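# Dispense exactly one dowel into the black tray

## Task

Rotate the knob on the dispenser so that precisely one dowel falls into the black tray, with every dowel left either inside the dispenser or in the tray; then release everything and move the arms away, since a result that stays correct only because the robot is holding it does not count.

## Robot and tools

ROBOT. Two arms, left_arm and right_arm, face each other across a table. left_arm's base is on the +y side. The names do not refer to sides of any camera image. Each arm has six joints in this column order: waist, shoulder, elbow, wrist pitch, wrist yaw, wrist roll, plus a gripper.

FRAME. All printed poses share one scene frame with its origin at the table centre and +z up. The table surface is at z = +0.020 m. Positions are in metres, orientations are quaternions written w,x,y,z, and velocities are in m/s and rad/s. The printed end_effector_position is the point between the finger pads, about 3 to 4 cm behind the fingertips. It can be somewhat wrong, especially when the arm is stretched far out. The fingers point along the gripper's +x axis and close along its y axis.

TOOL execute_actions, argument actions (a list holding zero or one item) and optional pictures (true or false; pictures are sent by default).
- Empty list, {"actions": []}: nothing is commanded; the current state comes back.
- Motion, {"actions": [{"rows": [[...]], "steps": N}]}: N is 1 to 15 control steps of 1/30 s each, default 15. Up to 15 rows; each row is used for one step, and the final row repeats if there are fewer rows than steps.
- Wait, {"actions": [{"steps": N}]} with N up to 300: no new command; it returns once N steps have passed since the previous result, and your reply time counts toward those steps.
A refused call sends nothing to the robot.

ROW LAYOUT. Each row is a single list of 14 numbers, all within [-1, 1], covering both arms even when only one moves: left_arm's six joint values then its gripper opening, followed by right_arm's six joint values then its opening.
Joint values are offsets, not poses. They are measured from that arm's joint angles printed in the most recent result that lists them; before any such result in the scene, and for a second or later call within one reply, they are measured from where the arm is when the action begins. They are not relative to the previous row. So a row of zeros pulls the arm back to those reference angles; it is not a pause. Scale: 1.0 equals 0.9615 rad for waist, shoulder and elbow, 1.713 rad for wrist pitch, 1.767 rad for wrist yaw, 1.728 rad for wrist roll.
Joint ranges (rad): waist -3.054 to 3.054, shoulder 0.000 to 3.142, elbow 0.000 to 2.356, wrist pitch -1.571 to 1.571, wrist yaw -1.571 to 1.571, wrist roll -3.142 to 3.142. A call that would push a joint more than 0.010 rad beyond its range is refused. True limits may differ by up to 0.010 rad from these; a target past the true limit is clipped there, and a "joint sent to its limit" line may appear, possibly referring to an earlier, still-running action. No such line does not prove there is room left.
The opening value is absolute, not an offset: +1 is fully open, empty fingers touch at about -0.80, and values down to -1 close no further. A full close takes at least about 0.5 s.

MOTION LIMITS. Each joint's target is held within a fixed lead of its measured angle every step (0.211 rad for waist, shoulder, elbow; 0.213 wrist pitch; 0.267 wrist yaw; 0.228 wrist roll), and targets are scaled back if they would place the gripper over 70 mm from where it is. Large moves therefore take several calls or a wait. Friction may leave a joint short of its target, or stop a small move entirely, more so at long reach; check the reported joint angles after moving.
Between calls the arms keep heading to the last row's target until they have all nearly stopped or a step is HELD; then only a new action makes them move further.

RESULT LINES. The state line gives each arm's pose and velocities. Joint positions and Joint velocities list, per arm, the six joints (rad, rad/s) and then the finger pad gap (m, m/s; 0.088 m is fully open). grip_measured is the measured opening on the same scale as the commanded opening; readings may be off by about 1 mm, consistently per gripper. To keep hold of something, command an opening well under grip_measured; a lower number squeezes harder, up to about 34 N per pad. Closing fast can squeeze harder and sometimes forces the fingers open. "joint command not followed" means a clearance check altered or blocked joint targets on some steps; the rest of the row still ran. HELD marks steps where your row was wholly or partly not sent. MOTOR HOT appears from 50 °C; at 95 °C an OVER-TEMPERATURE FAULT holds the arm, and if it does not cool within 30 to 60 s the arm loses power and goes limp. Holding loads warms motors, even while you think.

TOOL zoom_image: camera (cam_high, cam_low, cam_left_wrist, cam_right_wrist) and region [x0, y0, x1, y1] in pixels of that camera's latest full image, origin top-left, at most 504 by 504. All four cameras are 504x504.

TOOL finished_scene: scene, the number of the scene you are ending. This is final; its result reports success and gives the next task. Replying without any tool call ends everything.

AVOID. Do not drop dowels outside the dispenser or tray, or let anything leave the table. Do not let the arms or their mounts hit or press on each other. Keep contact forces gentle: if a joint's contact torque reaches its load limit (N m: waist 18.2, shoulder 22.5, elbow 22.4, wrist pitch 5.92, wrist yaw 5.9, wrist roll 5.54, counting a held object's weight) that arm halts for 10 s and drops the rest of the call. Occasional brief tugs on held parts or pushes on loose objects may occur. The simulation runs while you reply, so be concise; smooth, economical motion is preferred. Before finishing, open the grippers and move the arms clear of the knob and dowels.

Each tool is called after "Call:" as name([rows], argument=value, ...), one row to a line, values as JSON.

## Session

Call:
execute_actions(actions=[])

Scene clock: 0.00 s of 5400.00 s.
left_arm: end_effector_position=(-0.3403, -0.1593, +0.3099) grip_measured=+0.854 end_effector_quat_wxyz=(+0.458, -0.018, +0.003, -0.889) end_effector_velocity=(+0.003, -0.002, -0.002) end_effector_angular_velocity=(+0.020, +0.025, +0.027) | right_arm: end_effector_position=(-0.0029, -0.2108, +0.4478) grip_measured=+0.829 end_effector_quat_wxyz=(+0.816, -0.126, -0.118, +0.552) end_effector_velocity=(+0.003, -0.001, -0.003) end_effector_angular_velocity=(-0.015, -0.017, -0.015)
Joint positions: left_arm=[ 0.081  2.37   1.798  0.871  0.401 -0.739  0.081] | right_arm=[ 0.001  0.842  0.652  0.247 -0.001  0.006  0.08 ]
Joint velocities: left_arm=[-0.002 -0.002 -0.002 -0.022 -0.022 -0.022 -0.   ] | right_arm=[-0.002 -0.002 -0.007 -0.007  0.007 -0.022 -0.   ]
Heat: left arm: hottest wrist pitch 34 °C (+0.0 °C/min); right arm: hottest shoulder 33 °C (+0.0 °C/min).

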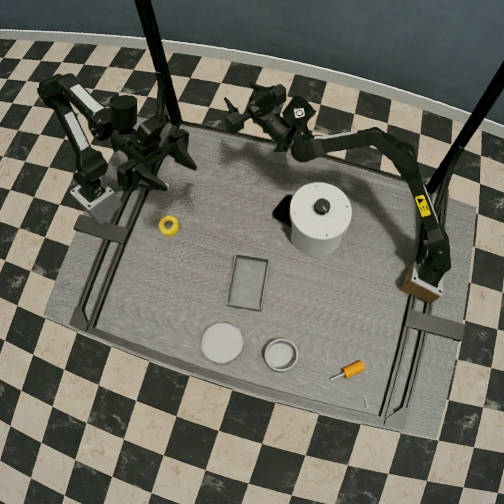

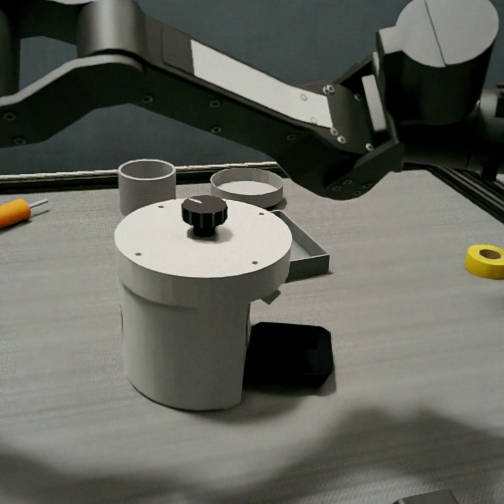

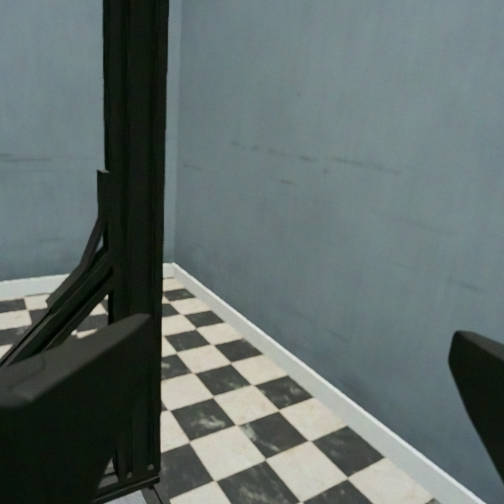

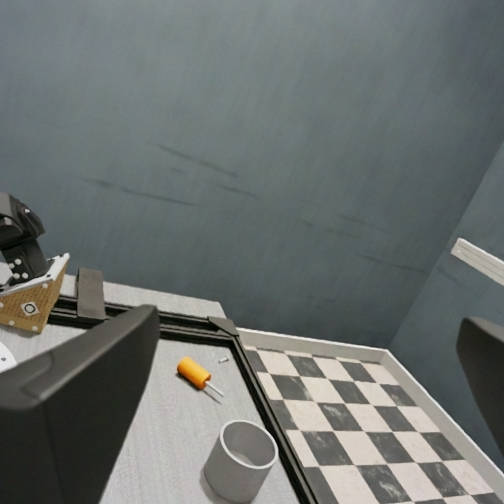

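Call:
execute_actions([
  {"rows":[[0.2,-0.5,0.05,-1,0.085,0,1,-0.5,-0.4,-0.4,0,0,0,0.83]],"steps":15},
], pictures=false)

Call:
execute_actions([
  {"steps":20},
], pictures=false)

Scene clock: 14.43 s of 5400.00 s.
left_arm: end_effector_position=(-0.3429, -0.0821, +0.4754) grip_measured=+1.000 end_effector_quat_wxyz=(+0.497, -0.005, -0.000, -0.868) end_effector_velocity=(-0.179, +0.287, +0.231) end_effector_angular_velocity=(+0.342, +0.003, +0.149) | right_arm: end_effector_position=(+0.0856, -0.3403, +0.4178) grip_measured=+0.830 end_effector_quat_wxyz=(+0.918, -0.104, -0.155, +0.351) end_effector_velocity=(+0.009, -0.034, +0.009) end_effector_angular_velocity=(+0.069, -0.067, -0.098)
Joint positions: left_arm=[ 0.269  1.997  1.828  0.411  0.53  -0.739  0.088] | right_arm=[-0.46   0.472  0.291  0.245 -0.001  0.006  0.08 ]
Joint velocities: left_arm=[ 0.071 -1.009  0.12  -1.487  0.154 -0.007  0.   ] | right_arm=[-0.144 -0.11  -0.056  0.007 -0.022 -0.007  0.   ]
Heat: left arm: hottest shoulder 37 °C (+12.5 °C/min); right arm: hottest shoulder 33 °C (+0.0 °C/min).
Steps of this call (steps 1 to 90: nothing new was sent; then 10.93 s passed at rest; steps 91 to 105: all 15 steps of this action). Readings (joint positions):
91: left_arm=[0.086 2.358 1.798 0.850 0.417 -0.739] | right_arm=[-0.022 0.816 0.630 0.253 -0.012 0.006]
92: left_arm=[0.095 2.346 1.798 0.819 0.435 -0.739] | right_arm=[-0.065 0.776 0.594 0.250 -0.010 0.006]
94: left_arm=[0.126 2.315 1.798 0.771 0.458 -0.739] | right_arm=[-0.160 0.680 0.510 0.249 -0.005 0.006]
98: left_arm=[0.204 2.217 1.807 0.662 0.491 -0.739] | right_arm=[-0.348 0.532 0.361 0.247 -0.003 0.006]
105: the state above

Scene clock: 15.10 s of 5400.00 s.
left_arm: end_effector_position=(-0.2768, -0.0349, +0.3739) grip_measured=+1.000 end_effector_quat_wxyz=(+0.654, +0.119, +0.314, -0.677) end_effector_velocity=(+0.138, +0.139, -0.225) end_effector_angular_velocity=(+1.226, +0.175, +0.869) | right_arm: end_effector_position=(+0.0876, -0.3446, +0.4177) grip_measured=+0.830 end_effector_quat_wxyz=(+0.920, -0.103, -0.158, +0.343) end_effector_velocity=(-0.002, +0.001, -0.002) end_effector_angular_velocity=(-0.014, -0.001, +0.016)
Joint positions: left_arm=[ 0.275  1.889  1.853 -0.567  0.547 -0.739  0.088] | right_arm=[-0.477  0.461  0.283  0.246 -0.001  0.006  0.08 ]
Joint velocities: left_arm=[-0.002 -0.002 -0.002 -1.516 -0.007  0.007  0.   ] | right_arm=[-0.002 -0.007 -0.002 -0.007 -0.022 -0.007 -0.   ]
Heat: left arm: hottest shoulder 37 °C (+11.9 °C/min); right arm: hottest shoulder 33 °C (+0.0 °C/min).
Steps of this call (steps 1 to 20: the robot went on to your last target). Readings (joint positions):
1: left_arm=[0.271 1.967 1.832 0.364 0.534 -0.739] | right_arm=[-0.464 0.469 0.290 0.245 -0.001 0.006]
2: left_arm=[0.271 1.942 1.838 0.318 0.538 -0.739] | right_arm=[-0.467 0.467 0.289 0.245 -0.001 0.006]
4: left_arm=[0.271 1.903 1.848 0.226 0.543 -0.739] | right_arm=[-0.472 0.464 0.287 0.246 -0.001 0.006]
8: left_arm=[0.272 1.879 1.853 0.032 0.546 -0.739] | right_arm=[-0.475 0.462 0.284 0.246 -0.001 0.006]
20: the state above

Targets q0 .5, q1 2.05, q2 1.9, q3 -1.55.

Call:
execute_actions([
  {"rows":[[0.235,0.17,0.06,-0.574,0,0,1,0,0,0,0,0,0,0.83]],"steps":15},
], pictures=false)

Call:
execute_actions([
  {"steps":15},
])

Scene clock: 18.67 s of 5400.00 s.
left_arm: end_effector_position=(-0.1318, +0.0786, +0.3011) grip_measured=+1.000 end_effector_quat_wxyz=(-0.727, -0.127, -0.618, +0.273) end_effector_velocity=(-0.056, +0.123, -0.025) end_effector_angular_velocity=(+0.532, +0.229, +0.319) | right_arm: end_effector_position=(+0.0876, -0.3447, +0.4175) grip_measured=+0.830 end_effector_quat_wxyz=(+0.920, -0.103, -0.157, +0.343) end_effector_velocity=(+0.001, -0.002, -0.001) end_effector_angular_velocity=(-0.003, -0.004, -0.011)
Joint positions: left_arm=[ 0.503  2.048  1.895 -1.458  0.545 -0.739  0.088] | right_arm=[-0.477  0.461  0.282  0.246 -0.001  0.006  0.08 ]
Joint velocities: left_arm=[-0.037 -0.002  0.081 -0.74   0.007 -0.007  0.   ] | right_arm=[-0.002 -0.007 -0.002 -0.007  0.007 -0.007 -0.   ]
Heat: left arm: hottest waist 37 °C (+9.6 °C/min); right arm: hottest shoulder 33 °C (+0.0 °C/min).
Steps of this call (steps 1 to 30: the robot went on to your last target; steps 31 to 90: nothing new was sent; then 0.07 s passed at rest; steps 91 to 105: all 15 steps of this action). Readings (joint positions):
91: left_arm=[0.281 1.898 1.859 -0.860 0.554 -0.739] | right_arm=[-0.477 0.461 0.282 0.246 -0.001 0.006]
92: left_arm=[0.298 1.907 1.867 -0.891 0.557 -0.739] | right_arm=[-0.477 0.461 0.282 0.246 -0.001 0.006]
94: left_arm=[0.350 1.935 1.879 -0.952 0.557 -0.739] | right_arm=[-0.477 0.461 0.282 0.246 -0.001 0.006]
98: left_arm=[0.464 2.010 1.892 -1.137 0.547 -0.739] | right_arm=[-0.477 0.461 0.282 0.246 -0.001 0.006]
105: the state above

Scene clock: 19.17 s of 5400.00 s.
left_arm: end_effector_position=(-0.1371, +0.0938, +0.2986) grip_measured=+1.000 end_effector_quat_wxyz=(-0.719, -0.133, -0.639, +0.240) end_effector_velocity=(-0.004, +0.005, -0.003) end_effector_angular_velocity=(+0.024, +0.014, -0.000) | right_arm: end_effector_position=(+0.0876, -0.3447, +0.4175) grip_measured=+0.830 end_effector_quat_wxyz=(+0.920, -0.103, -0.157, +0.343) end_effector_velocity=(-0.001, +0.000, +0.001) end_effector_angular_velocity=(-0.003, -0.010, +0.005)
Joint positions: left_arm=[ 0.503  2.048  1.901 -1.545  0.545 -0.739  0.088] | right_arm=[-0.477  0.461  0.282  0.246 -0.001  0.006  0.08 ]
Joint velocities: left_arm=[-0.007 -0.002 -0.007 -0.022  0.007  0.007  0.   ] | right_arm=[-0.002 -0.002 -0.002  0.007 -0.007 -0.007 -0.   ]
Heat: left arm: hottest waist 37 °C (+9.4 °C/min); right arm: hottest shoulder 33 °C (+0.0 °C/min).
Steps of this call (steps 1 to 15: the robot went on to your last target). Readings (joint positions):
1: left_arm=[0.503 2.048 1.898 -1.477 0.545 -0.739] | right_arm=[-0.477 0.461 0.282 0.246 -0.001 0.006]
2: left_arm=[0.503 2.048 1.900 -1.492 0.545 -0.739] | right_arm=[-0.477 0.461 0.282 0.246 -0.001 0.006]
4: left_arm=[0.503 2.048 1.901 -1.516 0.545 -0.739] | right_arm=[-0.477 0.461 0.282 0.246 -0.001 0.006]
8: left_arm=[0.503 2.048 1.901 -1.536 0.545 -0.739] | right_arm=[-0.477 0.461 0.282 0.246 -0.001 0.006]
15: the state above

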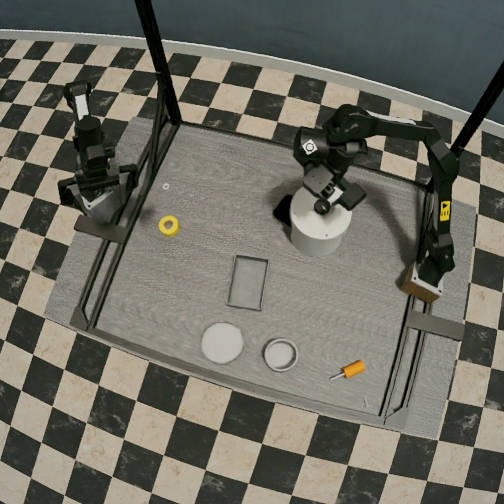

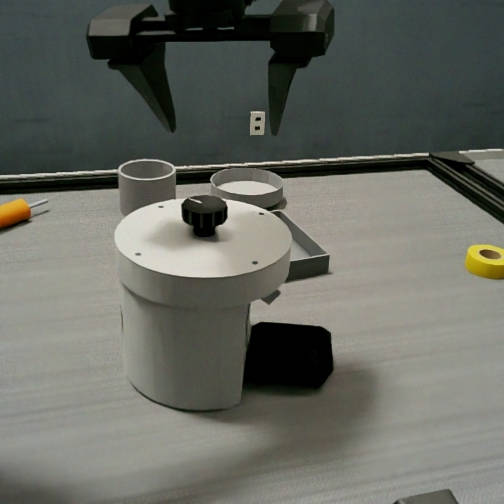

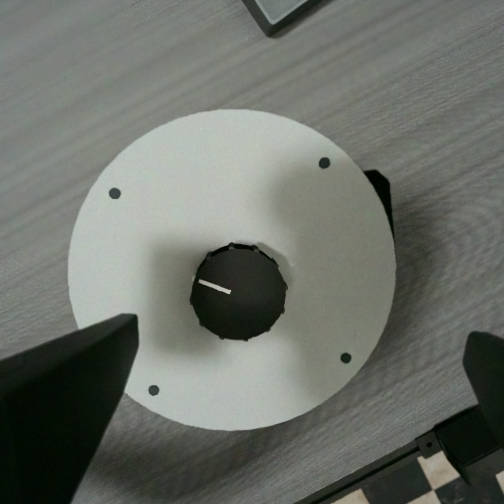

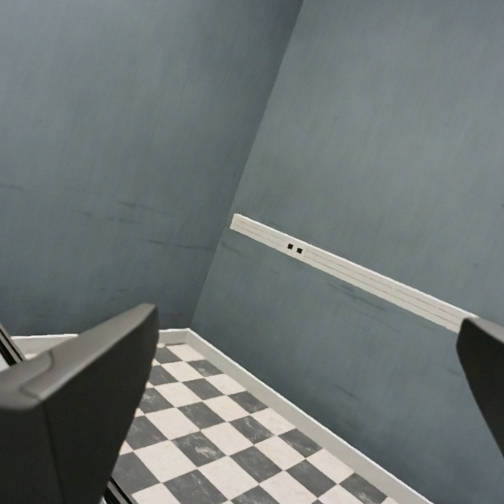

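Call:
execute_actions([
  {"rows":[[-0.02,0.02,-0.04,-0.012,0.017,0,1,0,0,0,0,0,0,0.83],[-0.04,0.05,-0.08,-0.012,0.017,0,1,0,0,0,0,0,0,0.83],[-0.064,0.075,-0.115,-0.012,0.017,0,1,0,0,0,0,0,0,0.83]],"steps":15},
], pictures=false)

Call:
execute_actions([
  {"steps":10},
])

Scene clock: 33.70 s of 5400.00 s.
left_arm: end_effector_position=(-0.1362, +0.1032, +0.2466) grip_measured=+1.000 end_effector_quat_wxyz=(+0.686, +0.169, +0.687, -0.172) end_effector_velocity=(+0.003, +0.004, -0.000) end_effector_angular_velocity=(+0.016, -0.017, +0.001) | right_arm: end_effector_position=(+0.0876, -0.3447, +0.4175) grip_measured=+0.830 end_effector_quat_wxyz=(+0.920, -0.103, -0.157, +0.343) end_effector_velocity=(-0.001, +0.000, +0.001) end_effector_angular_velocity=(-0.013, -0.020, +0.002)
Joint positions: left_arm=[ 0.445  2.117  1.804 -1.562  0.571 -0.739  0.088] | right_arm=[-0.477  0.461  0.282  0.246 -0.001  0.006  0.08 ]
Joint velocities: left_arm=[ 0.002 -0.002 -0.007 -0.007 -0.022  0.007  0.   ] | right_arm=[-0.002 -0.002 -0.002  0.007 -0.007 -0.022 -0.   ]
Heat: left arm: hottest waist 37 °C (+5.3 °C/min); right arm: hottest wrist pitch 34 °C (+1.8 °C/min).
Steps of this call (steps 1 to 15: the robot went on to your last target; steps 16 to 90: nothing new was sent; then 11.03 s passed at rest; steps 91 to 105: all 15 steps of this action). Readings (joint positions):
91: left_arm=[0.502 2.049 1.901 -1.549 0.549 -0.739] | right_arm=[-0.477 0.461 0.282 0.246 -0.001 0.006]
92: left_arm=[0.500 2.052 1.894 -1.550 0.555 -0.739] | right_arm=[-0.477 0.461 0.282 0.246 -0.001 0.006]
94: left_arm=[0.485 2.061 1.866 -1.558 0.562 -0.739] | right_arm=[-0.477 0.461 0.282 0.246 -0.001 0.006]
98: left_arm=[0.451 2.105 1.818 -1.560 0.568 -0.739] | right_arm=[-0.477 0.461 0.282 0.246 -0.001 0.006]
105: the state above

Scene clock: 34.03 s of 5400.00 s.
left_arm: end_effector_position=(-0.1362, +0.1034, +0.2464) grip_measured=+1.000 end_effector_quat_wxyz=(+0.686, +0.169, +0.687, -0.172) end_effector_velocity=(-0.001, +0.005, -0.000) end_effector_angular_velocity=(+0.021, -0.001, +0.017) | right_arm: end_effector_position=(+0.0876, -0.3447, +0.4175) grip_measured=+0.830 end_effector_quat_wxyz=(+0.920, -0.103, -0.157, +0.343) end_effector_velocity=(+0.000, -0.000, -0.002) end_effector_angular_velocity=(-0.011, +0.001, +0.001)
Joint positions: left_arm=[ 0.445  2.117  1.803 -1.563  0.571 -0.739  0.088] | right_arm=[-0.477  0.461  0.282  0.246 -0.001  0.006  0.08 ]
Joint velocities: left_arm=[-0.002 -0.002 -0.002 -0.022 -0.007 -0.007  0.   ] | right_arm=[-0.002 -0.002 -0.002 -0.007 -0.007 -0.007 -0.   ]
Heat: left arm: hottest waist 37 °C (+5.3 °C/min); right arm: hottest wrist pitch 34 °C (+1.8 °C/min).
Steps of this call (steps 1 to 10: the robot went on to your last target). Readings (joint positions):
1: left_arm=[0.445 2.117 1.804 -1.562 0.571 -0.739] | right_arm=[-0.477 0.461 0.282 0.246 -0.001 0.006]
2: left_arm=[0.445 2.117 1.804 -1.562 0.571 -0.739] | right_arm=[-0.477 0.461 0.282 0.246 -0.001 0.006]
4: left_arm=[0.445 2.117 1.803 -1.563 0.571 -0.739] | right_arm=[-0.477 0.461 0.282 0.246 -0.001 0.006]
8: left_arm=[0.445 2.117 1.803 -1.563 0.571 -0.739] | right_arm=[-0.477 0.461 0.282 0.246 -0.001 0.006]
10: the state above

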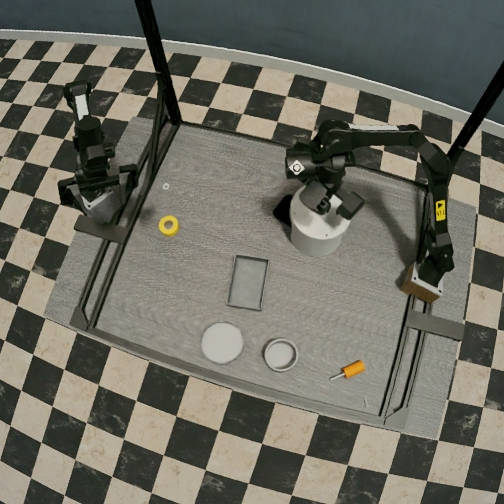

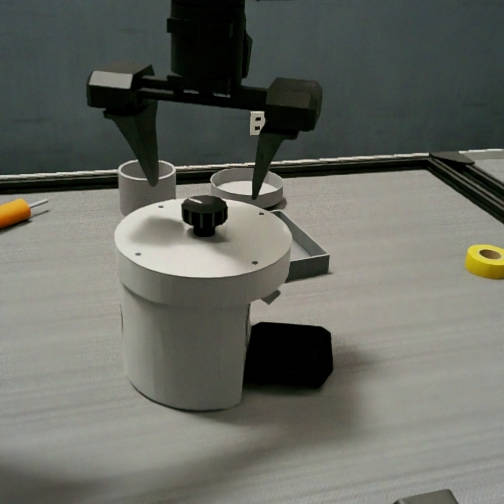

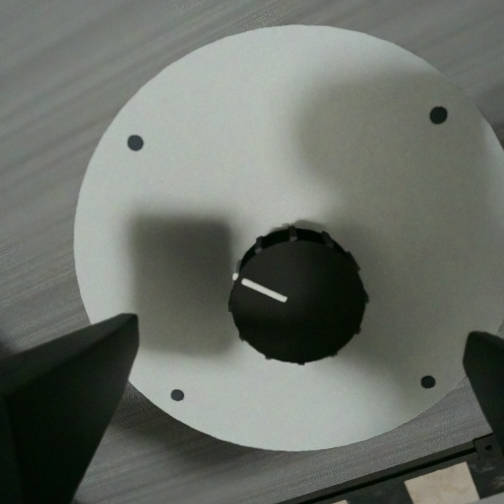

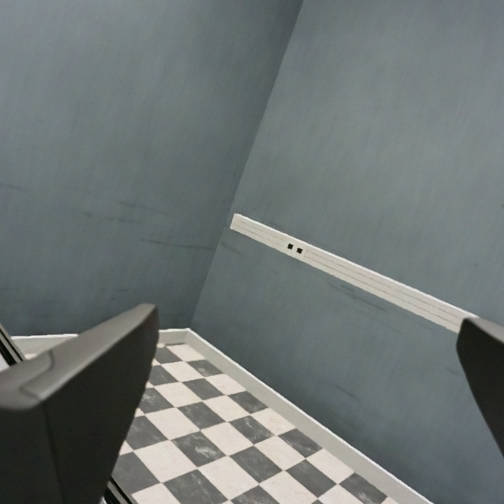

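Call:
execute_actions([
  {"rows":[[-0.012,-0.01,-0.035,0.02,0.009,0,1,0,0,0,0,0,0,0.83],[-0.024,-0.02,-0.07,0.04,0.009,0,1,0,0,0,0,0,0,0.83],[-0.035,-0.025,-0.105,0.06,0.009,0,1,0,0,0,0,0,0,0.83],[-0.046,-0.032,-0.143,0.077,0.009,0,1,0,0,0,0,0,0,0.83]],"steps":15},
], pictures=false)

Call:
execute_actions([
  {"steps":10},
])

Scene clock: 40.80 s of 5400.00 s.
left_arm: end_effector_position=(-0.1365, +0.1026, +0.2195) grip_measured=+1.000 end_effector_quat_wxyz=(+0.682, +0.183, +0.682, -0.189) end_effector_velocity=(+0.001, +0.002, +0.001) end_effector_angular_velocity=(-0.010, -0.027, -0.021) | right_arm: end_effector_position=(+0.0876, -0.3447, +0.4175) grip_measured=+0.830 end_effector_quat_wxyz=(+0.920, -0.103, -0.157, +0.343) end_effector_velocity=(-0.002, +0.002, -0.001) end_effector_angular_velocity=(-0.024, -0.011, +0.013)
Joint positions: left_arm=[ 0.406  2.093  1.683 -1.437  0.583 -0.739  0.088] | right_arm=[-0.477  0.461  0.282  0.246 -0.001  0.006  0.08 ]
Joint velocities: left_arm=[-0.002 -0.022 -0.022  0.022 -0.022  0.007  0.   ] | right_arm=[-0.002 -0.002  0.002 -0.007 -0.022 -0.022 -0.   ]
Heat: left arm: hottest waist 37 °C (+4.4 °C/min); right arm: hottest wrist pitch 34 °C (+1.5 °C/min).
Steps of this call (steps 1 to 15: the robot went on to your last target; steps 16 to 90: nothing new was sent; then 3.27 s passed at rest; steps 91 to 105: all 15 steps of this action). Readings (joint positions):
91: left_arm=[0.445 2.117 1.800 -1.560 0.573 -0.739] | right_arm=[-0.477 0.461 0.282 0.246 -0.001 0.006]
92: left_arm=[0.444 2.114 1.791 -1.545 0.576 -0.739] | right_arm=[-0.477 0.461 0.282 0.246 -0.001 0.006]
94: left_arm=[0.436 2.104 1.756 -1.502 0.579 -0.739] | right_arm=[-0.477 0.461 0.282 0.246 -0.001 0.006]
98: left_arm=[0.412 2.098 1.700 -1.457 0.582 -0.739] | right_arm=[-0.477 0.461 0.282 0.246 -0.001 0.006]
105: the state above

Scene clock: 41.13 s of 5400.00 s.
left_arm: end_effector_position=(-0.1363, +0.1026, +0.2192) grip_measured=+1.000 end_effector_quat_wxyz=(+0.682, +0.183, +0.682, -0.190) end_effector_velocity=(-0.000, +0.002, -0.000) end_effector_angular_velocity=(+0.009, -0.006, -0.005) | right_arm: end_effector_position=(+0.0876, -0.3447, +0.4175) grip_measured=+0.830 end_effector_quat_wxyz=(+0.920, -0.103, -0.157, +0.343) end_effector_velocity=(+0.001, +0.000, -0.003) end_effector_angular_velocity=(-0.014, +0.005, -0.001)
Joint positions: left_arm=[ 0.406  2.092  1.68  -1.434  0.583 -0.739  0.088] | right_arm=[-0.477  0.461  0.282  0.246 -0.001  0.006  0.08 ]
Joint velocities: left_arm=[-0.002 -0.002 -0.002 -0.007 -0.007  0.007  0.   ] | right_arm=[-0.002  0.002 -0.002 -0.007 -0.007 -0.007 -0.   ]
Heat: left arm: hottest waist 37 °C (+4.4 °C/min); right arm: hottest wrist pitch 34 °C (+1.5 °C/min).
Steps of this call (steps 1 to 10: the robot went on to your last target). Readings (joint positions):
1: left_arm=[0.406 2.092 1.682 -1.436 0.583 -0.739] | right_arm=[-0.477 0.461 0.282 0.246 -0.001 0.006]
2: left_arm=[0.406 2.092 1.682 -1.436 0.583 -0.739] | right_arm=[-0.477 0.461 0.282 0.246 -0.001 0.006]
4: left_arm=[0.406 2.092 1.681 -1.435 0.583 -0.739] | right_arm=[-0.477 0.461 0.282 0.246 -0.001 0.006]
8: left_arm=[0.406 2.092 1.680 -1.434 0.583 -0.739] | right_arm=[-0.477 0.461 0.282 0.246 -0.001 0.006]
10: the state above

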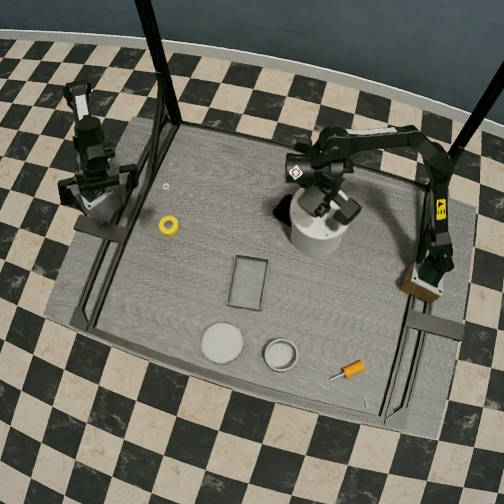

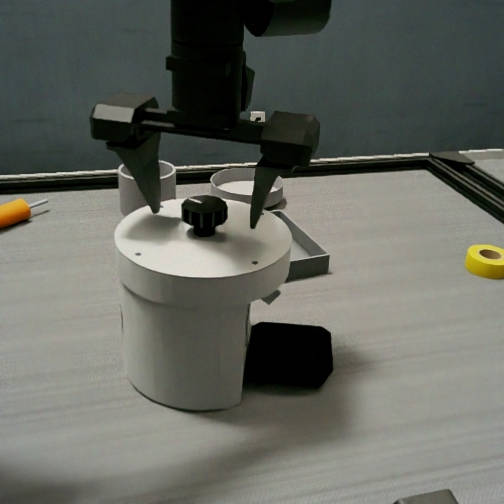

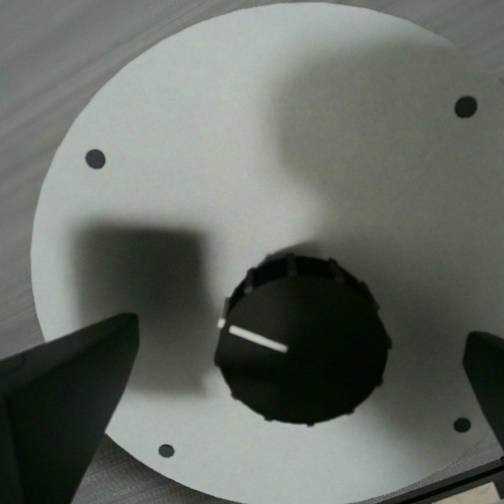

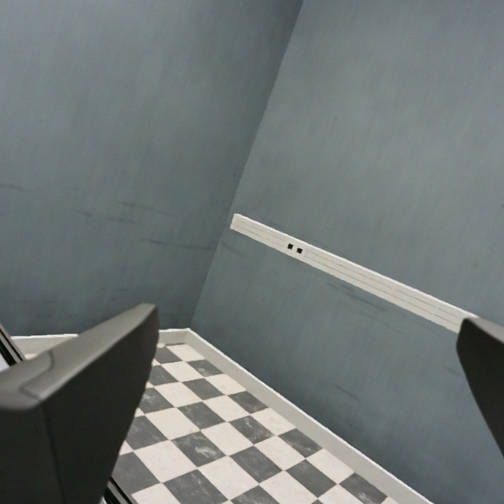

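Call:
execute_actions([
  {"rows":[[-0.01,-0.006,-0.032,0.014,0,0,0.8,0,0,0,0,0,0,0.83],[-0.01,-0.006,-0.032,0.014,0,0,0.6,0,0,0,0,0,0,0.83],[-0.01,-0.006,-0.032,0.014,0,0,0.45,0,0,0,0,0,0,0.83],[-0.01,-0.006,-0.032,0.014,0,0,0.3,0,0,0,0,0,0,0.83],[-0.01,-0.006,-0.032,0.014,0,0,0.25,0,0,0,0,0,0,0.83],[-0.01,-0.006,-0.032,0.014,0,0,0.2,0,0,0,0,0,0,0.83],[-0.01,-0.006,-0.032,0.014,0,0,0.15,0,0,0,0,0,0,0.83],[-0.01,-0.006,-0.032,0.014,0,0,0.1,0,0,0,0,0,0,0.83],[-0.01,-0.006,-0.032,0.014,0,0,0.05,0,0,0,0,0,0,0.83],[-0.01,-0.006,-0.032,0.014,0,0,0,0,0,0,0,0,0,0.83],[-0.01,-0.006,-0.032,0.014,0,0,-0.05,0,0,0,0,0,0,0.83],[-0.01,-0.006,-0.032,0.014,0,0,-0.1,0,0,0,0,0,0,0.83],[-0.01,-0.006,-0.032,0.014,0,0,-0.15,0,0,0,0,0,0,0.83],[-0.01,-0.006,-0.032,0.014,0,0,-0.25,0,0,0,0,0,0,0.83]],"steps":15},
], pictures=false)

Call:
execute_actions([
  {"rows":[[0,0,0,0,0,0.03,-0.25,0,0,0,0,0,0,0.83],[0,0,0,0,0,0.05,-0.25,0,0,0,0,0,0,0.83],[0,0,0,0,0,0.07,-0.25,0,0,0,0,0,0,0.83],[0,0,0,0,0,0.09,-0.25,0,0,0,0,0,0,0.83],[0,0,0,0,0,0.11,-0.25,0,0,0,0,0,0,0.83],[0,0,0,0,0,0.13,-0.25,0,0,0,0,0,0,0.83],[0,0,0,0,0,0.16,-0.25,0,0,0,0,0,0,0.83]],"steps":15},
], pictures=false)

Call:
execute_actions([
  {"steps":30},
])

Scene clock: 55.77 s of 5400.00 s.
left_arm: end_effector_position=(-0.1345, +0.1027, +0.2152) grip_measured=+0.074 end_effector_quat_wxyz=(+0.684, +0.185, +0.680, -0.191) end_effector_velocity=(+0.001, +0.002, +0.001) end_effector_angular_velocity=(+0.007, -0.005, +0.013) | right_arm: end_effector_position=(+0.0876, -0.3447, +0.4175) grip_measured=+0.830 end_effector_quat_wxyz=(+0.920, -0.103, -0.157, +0.343) end_effector_velocity=(-0.001, +0.000, -0.000) end_effector_angular_velocity=(-0.009, -0.003, +0.002)
Joint positions: left_arm=[ 0.403  2.091  1.663 -1.414  0.58  -0.739  0.043] | right_arm=[-0.477  0.461  0.282  0.246 -0.001  0.006  0.08 ]
Joint velocities: left_arm=[ 0.002 -0.002 -0.002 -0.007 -0.007 -0.007 -0.   ] | right_arm=[-0.002 -0.002  0.002 -0.007 -0.007 -0.007 -0.   ]
Heat: left arm: hottest waist 38 °C (+4.3 °C/min); right arm: hottest wrist pitch 35 °C (+2.2 °C/min).
Steps of this call (steps 1 to 15: the robot went on to your last target; steps 16 to 90: nothing new was sent; then 11.13 s passed at rest; steps 91 to 105: all 15 steps of this action). Readings (joint positions):
91: left_arm=[0.406 2.091 1.677 -1.429 0.583 -0.739] | right_arm=[-0.477 0.461 0.282 0.246 -0.001 0.006]
92: left_arm=[0.406 2.091 1.674 -1.424 0.583 -0.739] | right_arm=[-0.477 0.461 0.282 0.246 -0.001 0.006]
94: left_arm=[0.405 2.091 1.669 -1.420 0.583 -0.739] | right_arm=[-0.477 0.461 0.282 0.246 -0.001 0.006]
98: left_arm=[0.403 2.091 1.664 -1.415 0.583 -0.739] | right_arm=[-0.477 0.461 0.282 0.246 -0.001 0.006]
105: the state above

Scene clock: 56.27 s of 5400.00 s.
left_arm: end_effector_position=(-0.1324, +0.1011, +0.2161) grip_measured=+0.079 end_effector_quat_wxyz=(+0.659, +0.254, +0.656, -0.267) end_effector_velocity=(+0.001, -0.001, -0.002) end_effector_angular_velocity=(+0.001, -0.009, -0.054) | right_arm: end_effector_position=(+0.0876, -0.3447, +0.4175) grip_measured=+0.830 end_effector_quat_wxyz=(+0.920, -0.103, -0.157, +0.343) end_effector_velocity=(+0.001, -0.001, -0.002) end_effector_angular_velocity=(-0.020, -0.009, -0.007)
Joint positions: left_arm=[ 0.411  2.093  1.663 -1.408  0.586 -0.52   0.043] | right_arm=[-0.477  0.461  0.282  0.246 -0.001  0.006  0.08 ]
Joint velocities: left_arm=[-0.002  0.002 -0.002  0.007 -0.007  0.051  0.   ] | right_arm=[-0.007 -0.002 -0.002 -0.007 -0.007 -0.022 -0.   ]
Heat: left arm: hottest waist 38 °C (+4.3 °C/min); right arm: hottest wrist pitch 35 °C (+2.1 °C/min).
Steps of this call (steps 1 to 15: all 15 steps of this action). Readings (joint positions):
1: left_arm=[0.403 2.091 1.663 -1.414 0.580 -0.732] | right_arm=[-0.477 0.461 0.282 0.246 -0.001 0.006]
2: left_arm=[0.403 2.091 1.663 -1.415 0.580 -0.730] | right_arm=[-0.477 0.461 0.282 0.246 -0.001 0.006]
4: left_arm=[0.406 2.091 1.663 -1.414 0.583 -0.695] | right_arm=[-0.477 0.461 0.282 0.246 -0.001 0.006]
8: left_arm=[0.409 2.091 1.663 -1.412 0.586 -0.590] | right_arm=[-0.477 0.461 0.282 0.246 -0.001 0.006]
15: the state above

Scene clock: 57.27 s of 5400.00 s.
left_arm: end_effector_position=(-0.1322, +0.1010, +0.2161) grip_measured=+0.079 end_effector_quat_wxyz=(+0.657, +0.258, +0.654, -0.271) end_effector_velocity=(-0.000, +0.002, -0.000) end_effector_angular_velocity=(+0.009, -0.005, +0.009) | right_arm: end_effector_position=(+0.0876, -0.3447, +0.4175) grip_measured=+0.830 end_effector_quat_wxyz=(+0.920, -0.103, -0.157, +0.343) end_effector_velocity=(-0.001, +0.002, -0.001) end_effector_angular_velocity=(-0.021, -0.015, +0.014)
Joint positions: left_arm=[ 0.411  2.094  1.663 -1.407  0.586 -0.507  0.043] | right_arm=[-0.477  0.461  0.282  0.246 -0.001  0.006  0.08 ]
Joint velocities: left_arm=[-0.002 -0.002 -0.002 -0.007 -0.007 -0.007 -0.   ] | right_arm=[-0.002  0.002 -0.002  0.007 -0.022 -0.022 -0.   ]
Heat: left arm: hottest waist 38 °C (+4.2 °C/min); right arm: hottest wrist pitch 35 °C (+2.1 °C/min).
Steps of this call (steps 1 to 30: the robot went on to your last target). Readings (joint positions):
1: left_arm=[0.411 2.093 1.663 -1.407 0.586 -0.515] | right_arm=[-0.477 0.461 0.282 0.246 -0.001 0.006]
2: left_arm=[0.411 2.093 1.663 -1.407 0.586 -0.512] | right_arm=[-0.477 0.461 0.282 0.246 -0.001 0.006]
4: left_arm=[0.411 2.093 1.663 -1.407 0.586 -0.512] | right_arm=[-0.477 0.461 0.282 0.246 -0.001 0.006]
8: left_arm=[0.411 2.094 1.663 -1.407 0.586 -0.509] | right_arm=[-0.477 0.461 0.282 0.246 -0.001 0.006]
30: the state above
All arms were judged still, so your last target was given up. Only a new action makes them travel on or press farther. Fingers that are still opening or closing keep moving.

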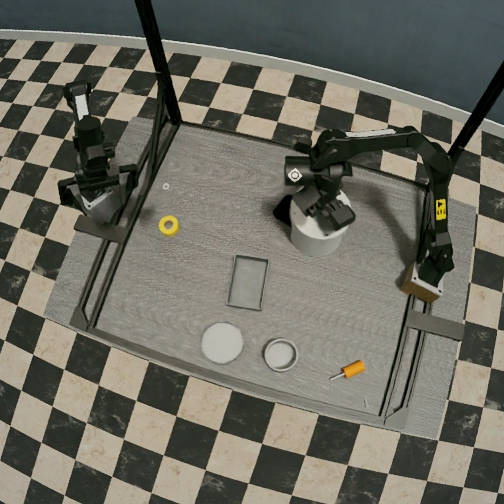

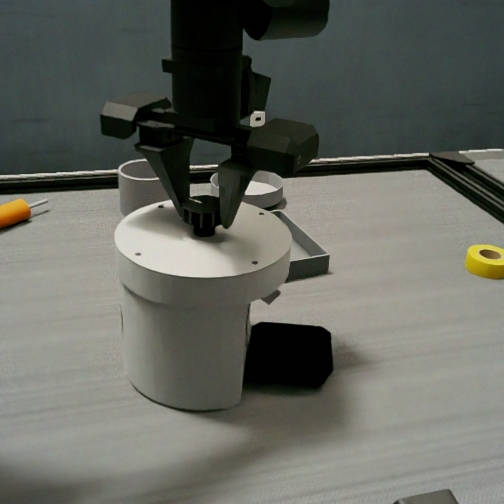

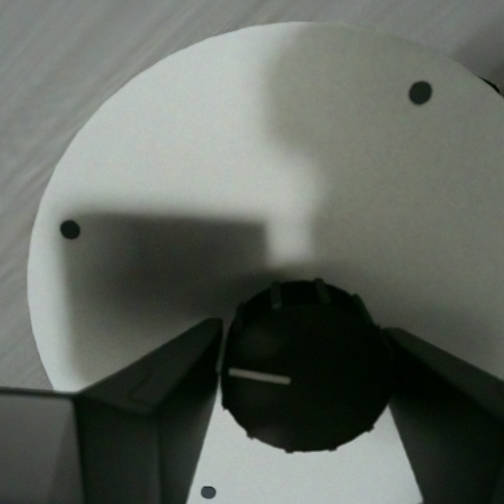

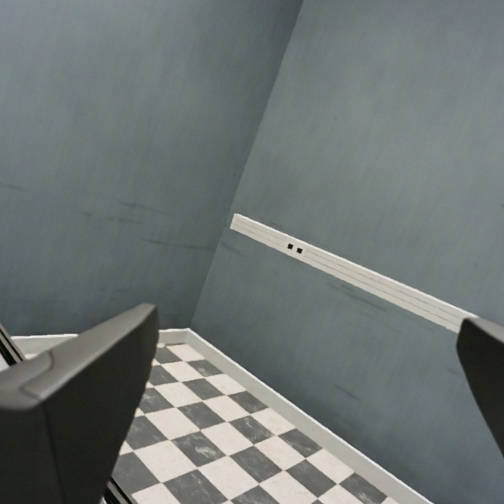

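Call:
execute_actions([
  {"rows":[[0,0,0,0,0,0,0.2,0.6,0.4,0.4,-0.115,0,0,0.83],[0,0,0,0,0,0,0.55,0.6,0.4,0.4,-0.115,0,0,0.83],[0,0,0,0,0,0,0.55,0.6,0.4,0.4,-0.115,0,0,0.83],[0,0,0,0,0,0,0.55,0.6,0.4,0.4,-0.115,0,0,0.83],[0,0,0,0,0,0,0.55,0.6,0.4,0.4,-0.115,0,0,0.83],[0,0,0,0,0,0,0.55,0.6,0.4,0.4,-0.115,0,0,0.83],[-0.015,-0.01,0,-0.007,0,1,0.55,0.6,0.4,0.4,-0.115,0,0,0.83]],"steps":15},
], pictures=false)

Call:
execute_actions([
  {"rows":[[0,0,0,0,0,1,0.55,0.62,0.39,0.17,0,0,0,0.83]],"steps":10},
], pictures=false)

Call:
execute_actions([
  {"steps":35},
])

Scene clock: 66.97 s of 5400.00 s.
left_arm: end_effector_position=(-0.1357, +0.1024, +0.2155) grip_measured=+0.535 end_effector_quat_wxyz=(+0.574, +0.411, +0.571, -0.419) end_effector_velocity=(-0.005, +0.005, -0.001) end_effector_angular_velocity=(+0.017, -0.023, -1.575) | right_arm: end_effector_position=(-0.0103, -0.2128, +0.3990) grip_measured=+0.830 end_effector_quat_wxyz=(+0.803, -0.184, -0.035, +0.566) end_effector_velocity=(-0.047, +0.032, -0.031) end_effector_angular_velocity=(-0.127, +0.053, +0.157)
Joint positions: left_arm=[ 0.403  2.09   1.663 -1.415  0.587 -0.024  0.065] | right_arm=[ 0.072  0.83   0.641  0.053 -0.002  0.006  0.08 ]
Joint velocities: left_arm=[-0.012 -0.007 -0.002 -0.022 -0.007  1.575  0.006] | right_arm=[ 0.203  0.09   0.051 -0.037  0.007  0.007 -0.   ]
Heat: left arm: hottest waist 38 °C (+4.0 °C/min); right arm: hottest wrist pitch 35 °C (+2.0 °C/min).
Steps of this call (steps 1 to 90: nothing new was sent; then 6.20 s passed at rest; steps 91 to 105: all 15 steps of this action). Readings (joint positions):
91: left_arm=[0.411 2.094 1.663 -1.407 0.587 -0.504] | right_arm=[-0.450 0.491 0.311 0.200 0.009 0.006]
92: left_arm=[0.411 2.094 1.663 -1.406 0.587 -0.501] | right_arm=[-0.400 0.540 0.353 0.162 0.008 0.006]
94: left_arm=[0.411 2.094 1.663 -1.408 0.586 -0.493] | right_arm=[-0.298 0.646 0.443 0.114 0.003 0.006]
98: left_arm=[0.410 2.093 1.663 -1.409 0.587 -0.395] | right_arm=[-0.103 0.780 0.587 0.077 0.003 0.006]
105: the state above

Scene clock: 67.30 s of 5400.00 s.
left_arm: end_effector_position=(-0.1358, +0.1024, +0.2154) grip_measured=+0.549 end_effector_quat_wxyz=(+0.446, +0.547, +0.441, -0.554) end_effector_velocity=(-0.000, +0.002, -0.000) end_effector_angular_velocity=(+0.004, -0.024, -1.573) | right_arm: end_effector_position=(-0.1177, -0.1487, +0.3078) grip_measured=+0.830 end_effector_quat_wxyz=(+0.668, -0.278, +0.053, +0.689) end_effector_velocity=(-0.434, -0.010, -0.315) end_effector_angular_velocity=(-0.881, +0.113, +1.142)
Joint positions: left_arm=[ 0.403  2.09   1.663 -1.415  0.587  0.507  0.066] | right_arm=[0.48  1.153 0.771 0.051 0.002 0.006 0.08 ]
Joint velocities: left_arm=[-0.002 -0.002 -0.002 -0.007 -0.007  1.575  0.001] | right_arm=[ 1.385  0.481  0.027 -0.022  0.022 -0.007 -0.   ]
Heat: left arm: hottest waist 38 °C (+3.0 °C/min); right arm: hottest wrist pitch 35 °C (+2.0 °C/min).
Steps of this call (steps 1 to 10: all 10 steps of this action). Readings (joint positions):
1: left_arm=[0.403 2.090 1.663 -1.415 0.587 0.029] | right_arm=[0.097 0.858 0.660 0.046 0.007 0.006]
2: left_arm=[0.403 2.090 1.663 -1.415 0.587 0.082] | right_arm=[0.139 0.897 0.689 0.052 0.007 0.006]
4: left_arm=[0.403 2.090 1.663 -1.415 0.587 0.189] | right_arm=[0.227 0.984 0.739 0.058 0.003 0.006]
8: left_arm=[0.403 2.090 1.663 -1.415 0.587 0.401] | right_arm=[0.390 1.113 0.769 0.054 0.002 0.006]
10: the state above

Scene clock: 68.47 s of 5400.00 s.
left_arm: end_effector_position=(-0.1357, +0.1025, +0.2155) grip_measured=+0.550 end_effector_quat_wxyz=(+0.062, +0.703, +0.055, -0.706) end_effector_velocity=(-0.000, +0.002, -0.000) end_effector_angular_velocity=(+0.009, -0.006, -0.005) | right_arm: end_effector_position=(-0.1821, -0.1559, +0.2803) grip_measured=+0.830 end_effector_quat_wxyz=(+0.593, -0.301, +0.065, +0.744) end_effector_velocity=(+0.005, +0.000, -0.002) end_effector_angular_velocity=(-0.005, -0.014, -0.012)
Joint positions: left_arm=[ 0.403  2.09   1.663 -1.415  0.587  1.699  0.066] | right_arm=[ 0.665  1.195  0.789  0.052 -0.003  0.007  0.08 ]
Joint velocities: left_arm=[-0.002 -0.002 -0.002 -0.007 -0.007  0.007 -0.   ] | right_arm=[-0.007  0.002 -0.002 -0.007  0.007 -0.007 -0.   ]
Heat: left arm: hottest waist 38 °C (+3.0 °C/min); right arm: hottest wrist pitch 35 °C (+2.0 °C/min).
Steps of this call (steps 1 to 35: the robot went on to your last target). Readings (joint positions):
1: left_arm=[0.403 2.090 1.663 -1.415 0.587 0.560] | right_arm=[0.526 1.166 0.772 0.051 0.002 0.006]
2: left_arm=[0.403 2.090 1.663 -1.415 0.587 0.613] | right_arm=[0.566 1.175 0.774 0.051 -0.001 0.006]
4: left_arm=[0.403 2.090 1.663 -1.415 0.587 0.720] | right_arm=[0.617 1.184 0.780 0.051 -0.004 0.006]
8: left_arm=[0.403 2.090 1.663 -1.415 0.587 0.932] | right_arm=[0.651 1.190 0.788 0.052 -0.003 0.007]
35: the state above

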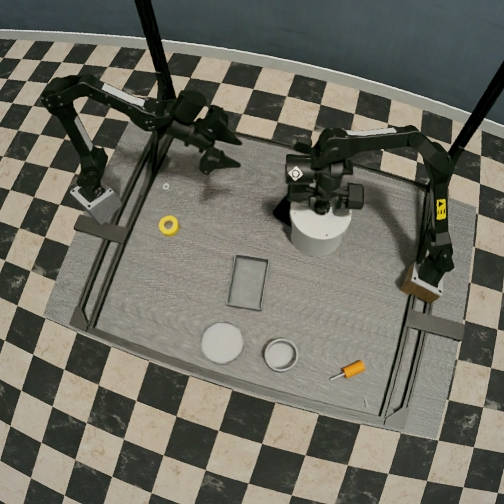

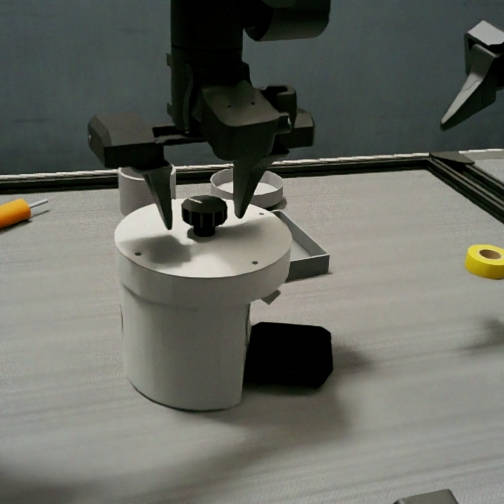

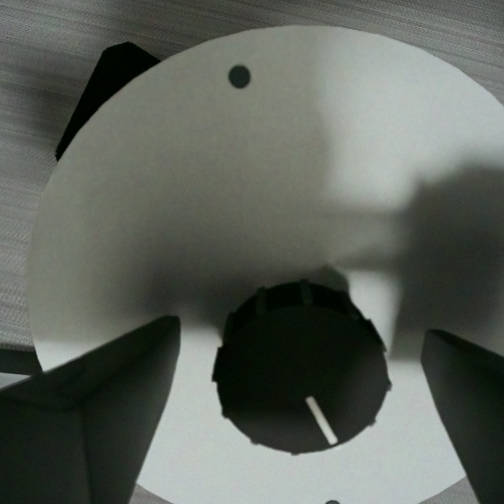

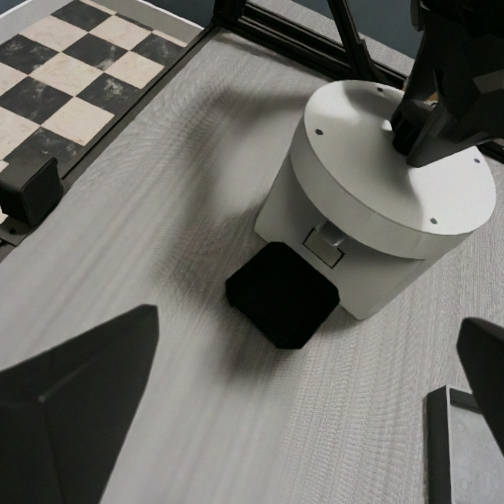

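Call:
execute_actions([
  {"rows":[[0.007,0,0,0,0,0,0.4,0,0,0,0,0,0,0.83],[0.007,0,0,0,0,0,0.3,0,0,0,0,0,0,0.83],[0.007,0,0,0,0,0,0.2,0,0,0,0,0,0,0.83],[0.007,0,0,0,0,0,0.15,0,0,0,0,0,0,0.83],[0.007,0,0,0,0,0,0.1,0,0,0,0,0,0,0.83],[0.007,0,0,0,0,0,0.05,0,0,0,0,0,0,0.83],[0.007,0,0,0,0,0,0,0,0,0,0,0,0,0.83],[0.007,0,0,0,0,0,-0.05,0,0,0,0,0,0,0.83],[0.007,0,0,0,0,0,-0.12,0,0,0,0,0,0,0.83],[0.007,0,0,0,0,0,-0.25,0,0,0,0,0,0,0.83]],"steps":13},
], pictures=false)

Call:
execute_actions([
  {"rows":[[0,0,0,0,0,-0.04,-0.25,0,0,0,0,0,0,0.83],[0,0,0,0,0,-0.07,-0.25,0,0,0,0,0,0,0.83],[0,0,0,0,0,-0.1,-0.25,0,0,0,0,0,0,0.83],[0,0,0,0,0,-0.13,-0.25,0,0,0,0,0,0,0.83],[0,0,0,0,0,-0.16,-0.25,0,0,0,0,0,0,0.83],[0,0,0,0,0,-0.19,-0.25,0,0,0,0,0,0,0.83]],"steps":15},
], pictures=false)

Call:
execute_actions([
  {"steps":30},
])

Scene clock: 76.37 s of 5400.00 s.
left_arm: end_effector_position=(-0.1335, +0.1020, +0.2171) grip_measured=+0.081 end_effector_quat_wxyz=(+0.065, +0.703, +0.053, -0.707) end_effector_velocity=(-0.002, +0.004, +0.001) end_effector_angular_velocity=(+0.014, +0.013, +0.021) | right_arm: end_effector_position=(-0.1823, -0.1557, +0.2806) grip_measured=+0.830 end_effector_quat_wxyz=(+0.594, -0.301, +0.064, +0.744) end_effector_velocity=(+0.001, -0.001, -0.001) end_effector_angular_velocity=(-0.006, -0.018, +0.013)
Joint positions: left_arm=[ 0.411  2.09   1.663 -1.412  0.587  1.701  0.043] | right_arm=[ 0.665  1.196  0.79   0.052 -0.003  0.007  0.08 ]
Joint velocities: left_arm=[ 0.002 -0.002 -0.002 -0.022  0.007 -0.007 -0.   ] | right_arm=[-0.002 -0.002 -0.002 -0.007 -0.007 -0.022 -0.   ]
Heat: left arm: hottest waist 38 °C (+1.0 °C/min); right arm: hottest wrist pitch 36 °C (+3.0 °C/min).
Steps of this call (steps 1 to 15: the robot went on to your last target; steps 16 to 90: nothing new was sent; then 4.47 s passed at rest; steps 91 to 103: all 13 steps of this action). Readings (joint positions):
91: left_arm=[0.404 2.090 1.663 -1.415 0.587 1.701] | right_arm=[0.665 1.196 0.790 0.052 -0.003 0.007]
92: left_arm=[0.405 2.090 1.663 -1.415 0.587 1.701] | right_arm=[0.665 1.196 0.790 0.052 -0.003 0.007]
94: left_arm=[0.408 2.090 1.663 -1.415 0.587 1.701] | right_arm=[0.665 1.196 0.790 0.052 -0.003 0.007]
98: left_arm=[0.410 2.090 1.663 -1.415 0.587 1.701] | right_arm=[0.665 1.196 0.790 0.052 -0.003 0.007]
103: the state above

Scene clock: 76.87 s of 5400.00 s.
left_arm: end_effector_position=(-0.1335, +0.1017, +0.2170) grip_measured=+0.081 end_effector_quat_wxyz=(+0.174, +0.684, +0.161, -0.690) end_effector_velocity=(-0.000, +0.002, -0.000) end_effector_angular_velocity=(+0.010, -0.003, +0.127) | right_arm: end_effector_position=(-0.1823, -0.1557, +0.2806) grip_measured=+0.830 end_effector_quat_wxyz=(+0.594, -0.301, +0.064, +0.744) end_effector_velocity=(+0.000, -0.003, -0.005) end_effector_angular_velocity=(-0.023, -0.009, +0.006)
Joint positions: left_arm=[ 0.41   2.09   1.663 -1.411  0.587  1.389  0.043] | right_arm=[ 0.665  1.196  0.79   0.052 -0.003  0.007  0.08 ]
Joint velocities: left_arm=[-0.002 -0.002 -0.002 -0.007 -0.007 -0.125 -0.   ] | right_arm=[ 0.002 -0.002 -0.002 -0.022 -0.007 -0.007 -0.   ]
Heat: left arm: hottest waist 38 °C (+1.0 °C/min); right arm: hottest wrist pitch 36 °C (+3.0 °C/min).
Steps of this call (steps 1 to 15: all 15 steps of this action). Readings (joint positions):
1: left_arm=[0.411 2.090 1.663 -1.412 0.587 1.690] | right_arm=[0.665 1.196 0.790 0.052 -0.003 0.007]
2: left_arm=[0.411 2.090 1.663 -1.412 0.587 1.668] | right_arm=[0.665 1.196 0.790 0.052 -0.003 0.007]
4: left_arm=[0.411 2.090 1.663 -1.412 0.587 1.602] | right_arm=[0.665 1.196 0.790 0.052 -0.003 0.007]
8: left_arm=[0.411 2.090 1.663 -1.411 0.587 1.459] | right_arm=[0.665 1.196 0.790 0.052 -0.003 0.007]
15: the state above

Scene clock: 77.87 s of 5400.00 s.
left_arm: end_effector_position=(-0.1335, +0.1018, +0.2170) grip_measured=+0.081 end_effector_quat_wxyz=(+0.178, +0.683, +0.166, -0.689) end_effector_velocity=(-0.002, +0.002, -0.000) end_effector_angular_velocity=(+0.005, +0.008, -0.005) | right_arm: end_effector_position=(-0.1823, -0.1557, +0.2806) grip_measured=+0.830 end_effector_quat_wxyz=(+0.594, -0.301, +0.064, +0.744) end_effector_velocity=(+0.002, -0.002, -0.006) end_effector_angular_velocity=(-0.026, -0.011, +0.000)
Joint positions: left_arm=[ 0.41   2.09   1.663 -1.411  0.587  1.376  0.043] | right_arm=[ 0.665  1.196  0.79   0.052 -0.003  0.007  0.08 ]
Joint velocities: left_arm=[-0.002 -0.002 -0.002 -0.007  0.007  0.007  0.   ] | right_arm=[-0.002  0.002 -0.002 -0.022 -0.007 -0.007 -0.   ]
Heat: left arm: hottest waist 38 °C (+1.0 °C/min); right arm: hottest wrist pitch 36 °C (+3.0 °C/min).
Steps of this call (steps 1 to 30: the robot went on to your last target). Readings (joint positions):
1: left_arm=[0.410 2.090 1.663 -1.411 0.587 1.385] | right_arm=[0.665 1.196 0.790 0.052 -0.003 0.007]
2: left_arm=[0.410 2.090 1.663 -1.411 0.587 1.383] | right_arm=[0.665 1.196 0.790 0.052 -0.003 0.007]
4: left_arm=[0.410 2.090 1.663 -1.411 0.587 1.380] | right_arm=[0.665 1.196 0.790 0.052 -0.003 0.007]
8: left_arm=[0.410 2.090 1.663 -1.411 0.587 1.377] | right_arm=[0.665 1.196 0.790 0.052 -0.003 0.007]
30: the state above
All arms were judged still, so your last target was given up. Only a new action makes them travel on or press farther. Fingers that are still opening or closing keep moving.

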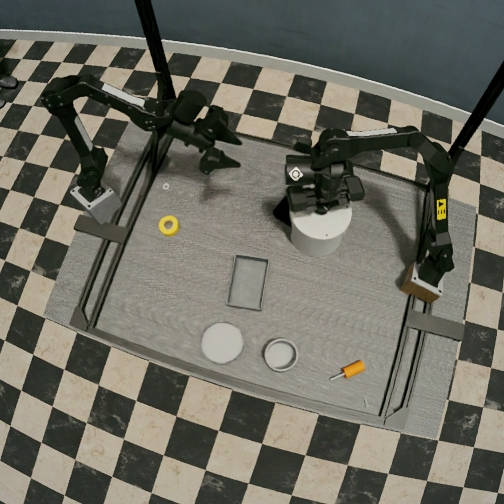

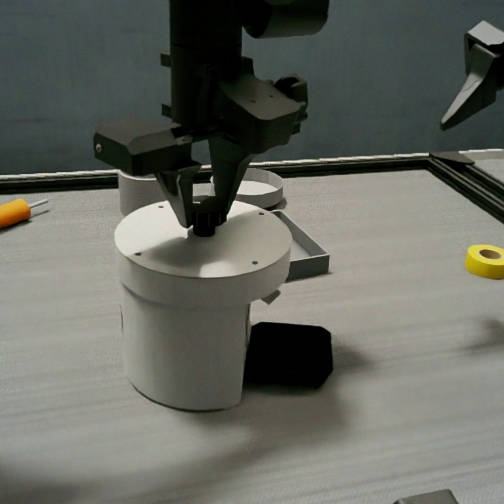

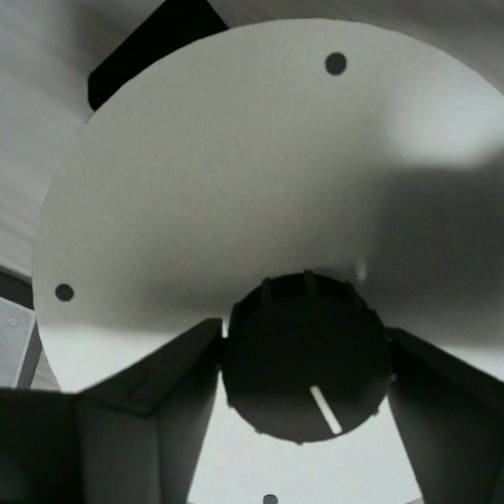

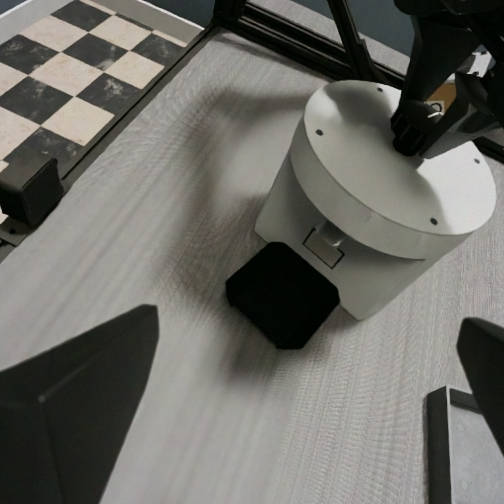

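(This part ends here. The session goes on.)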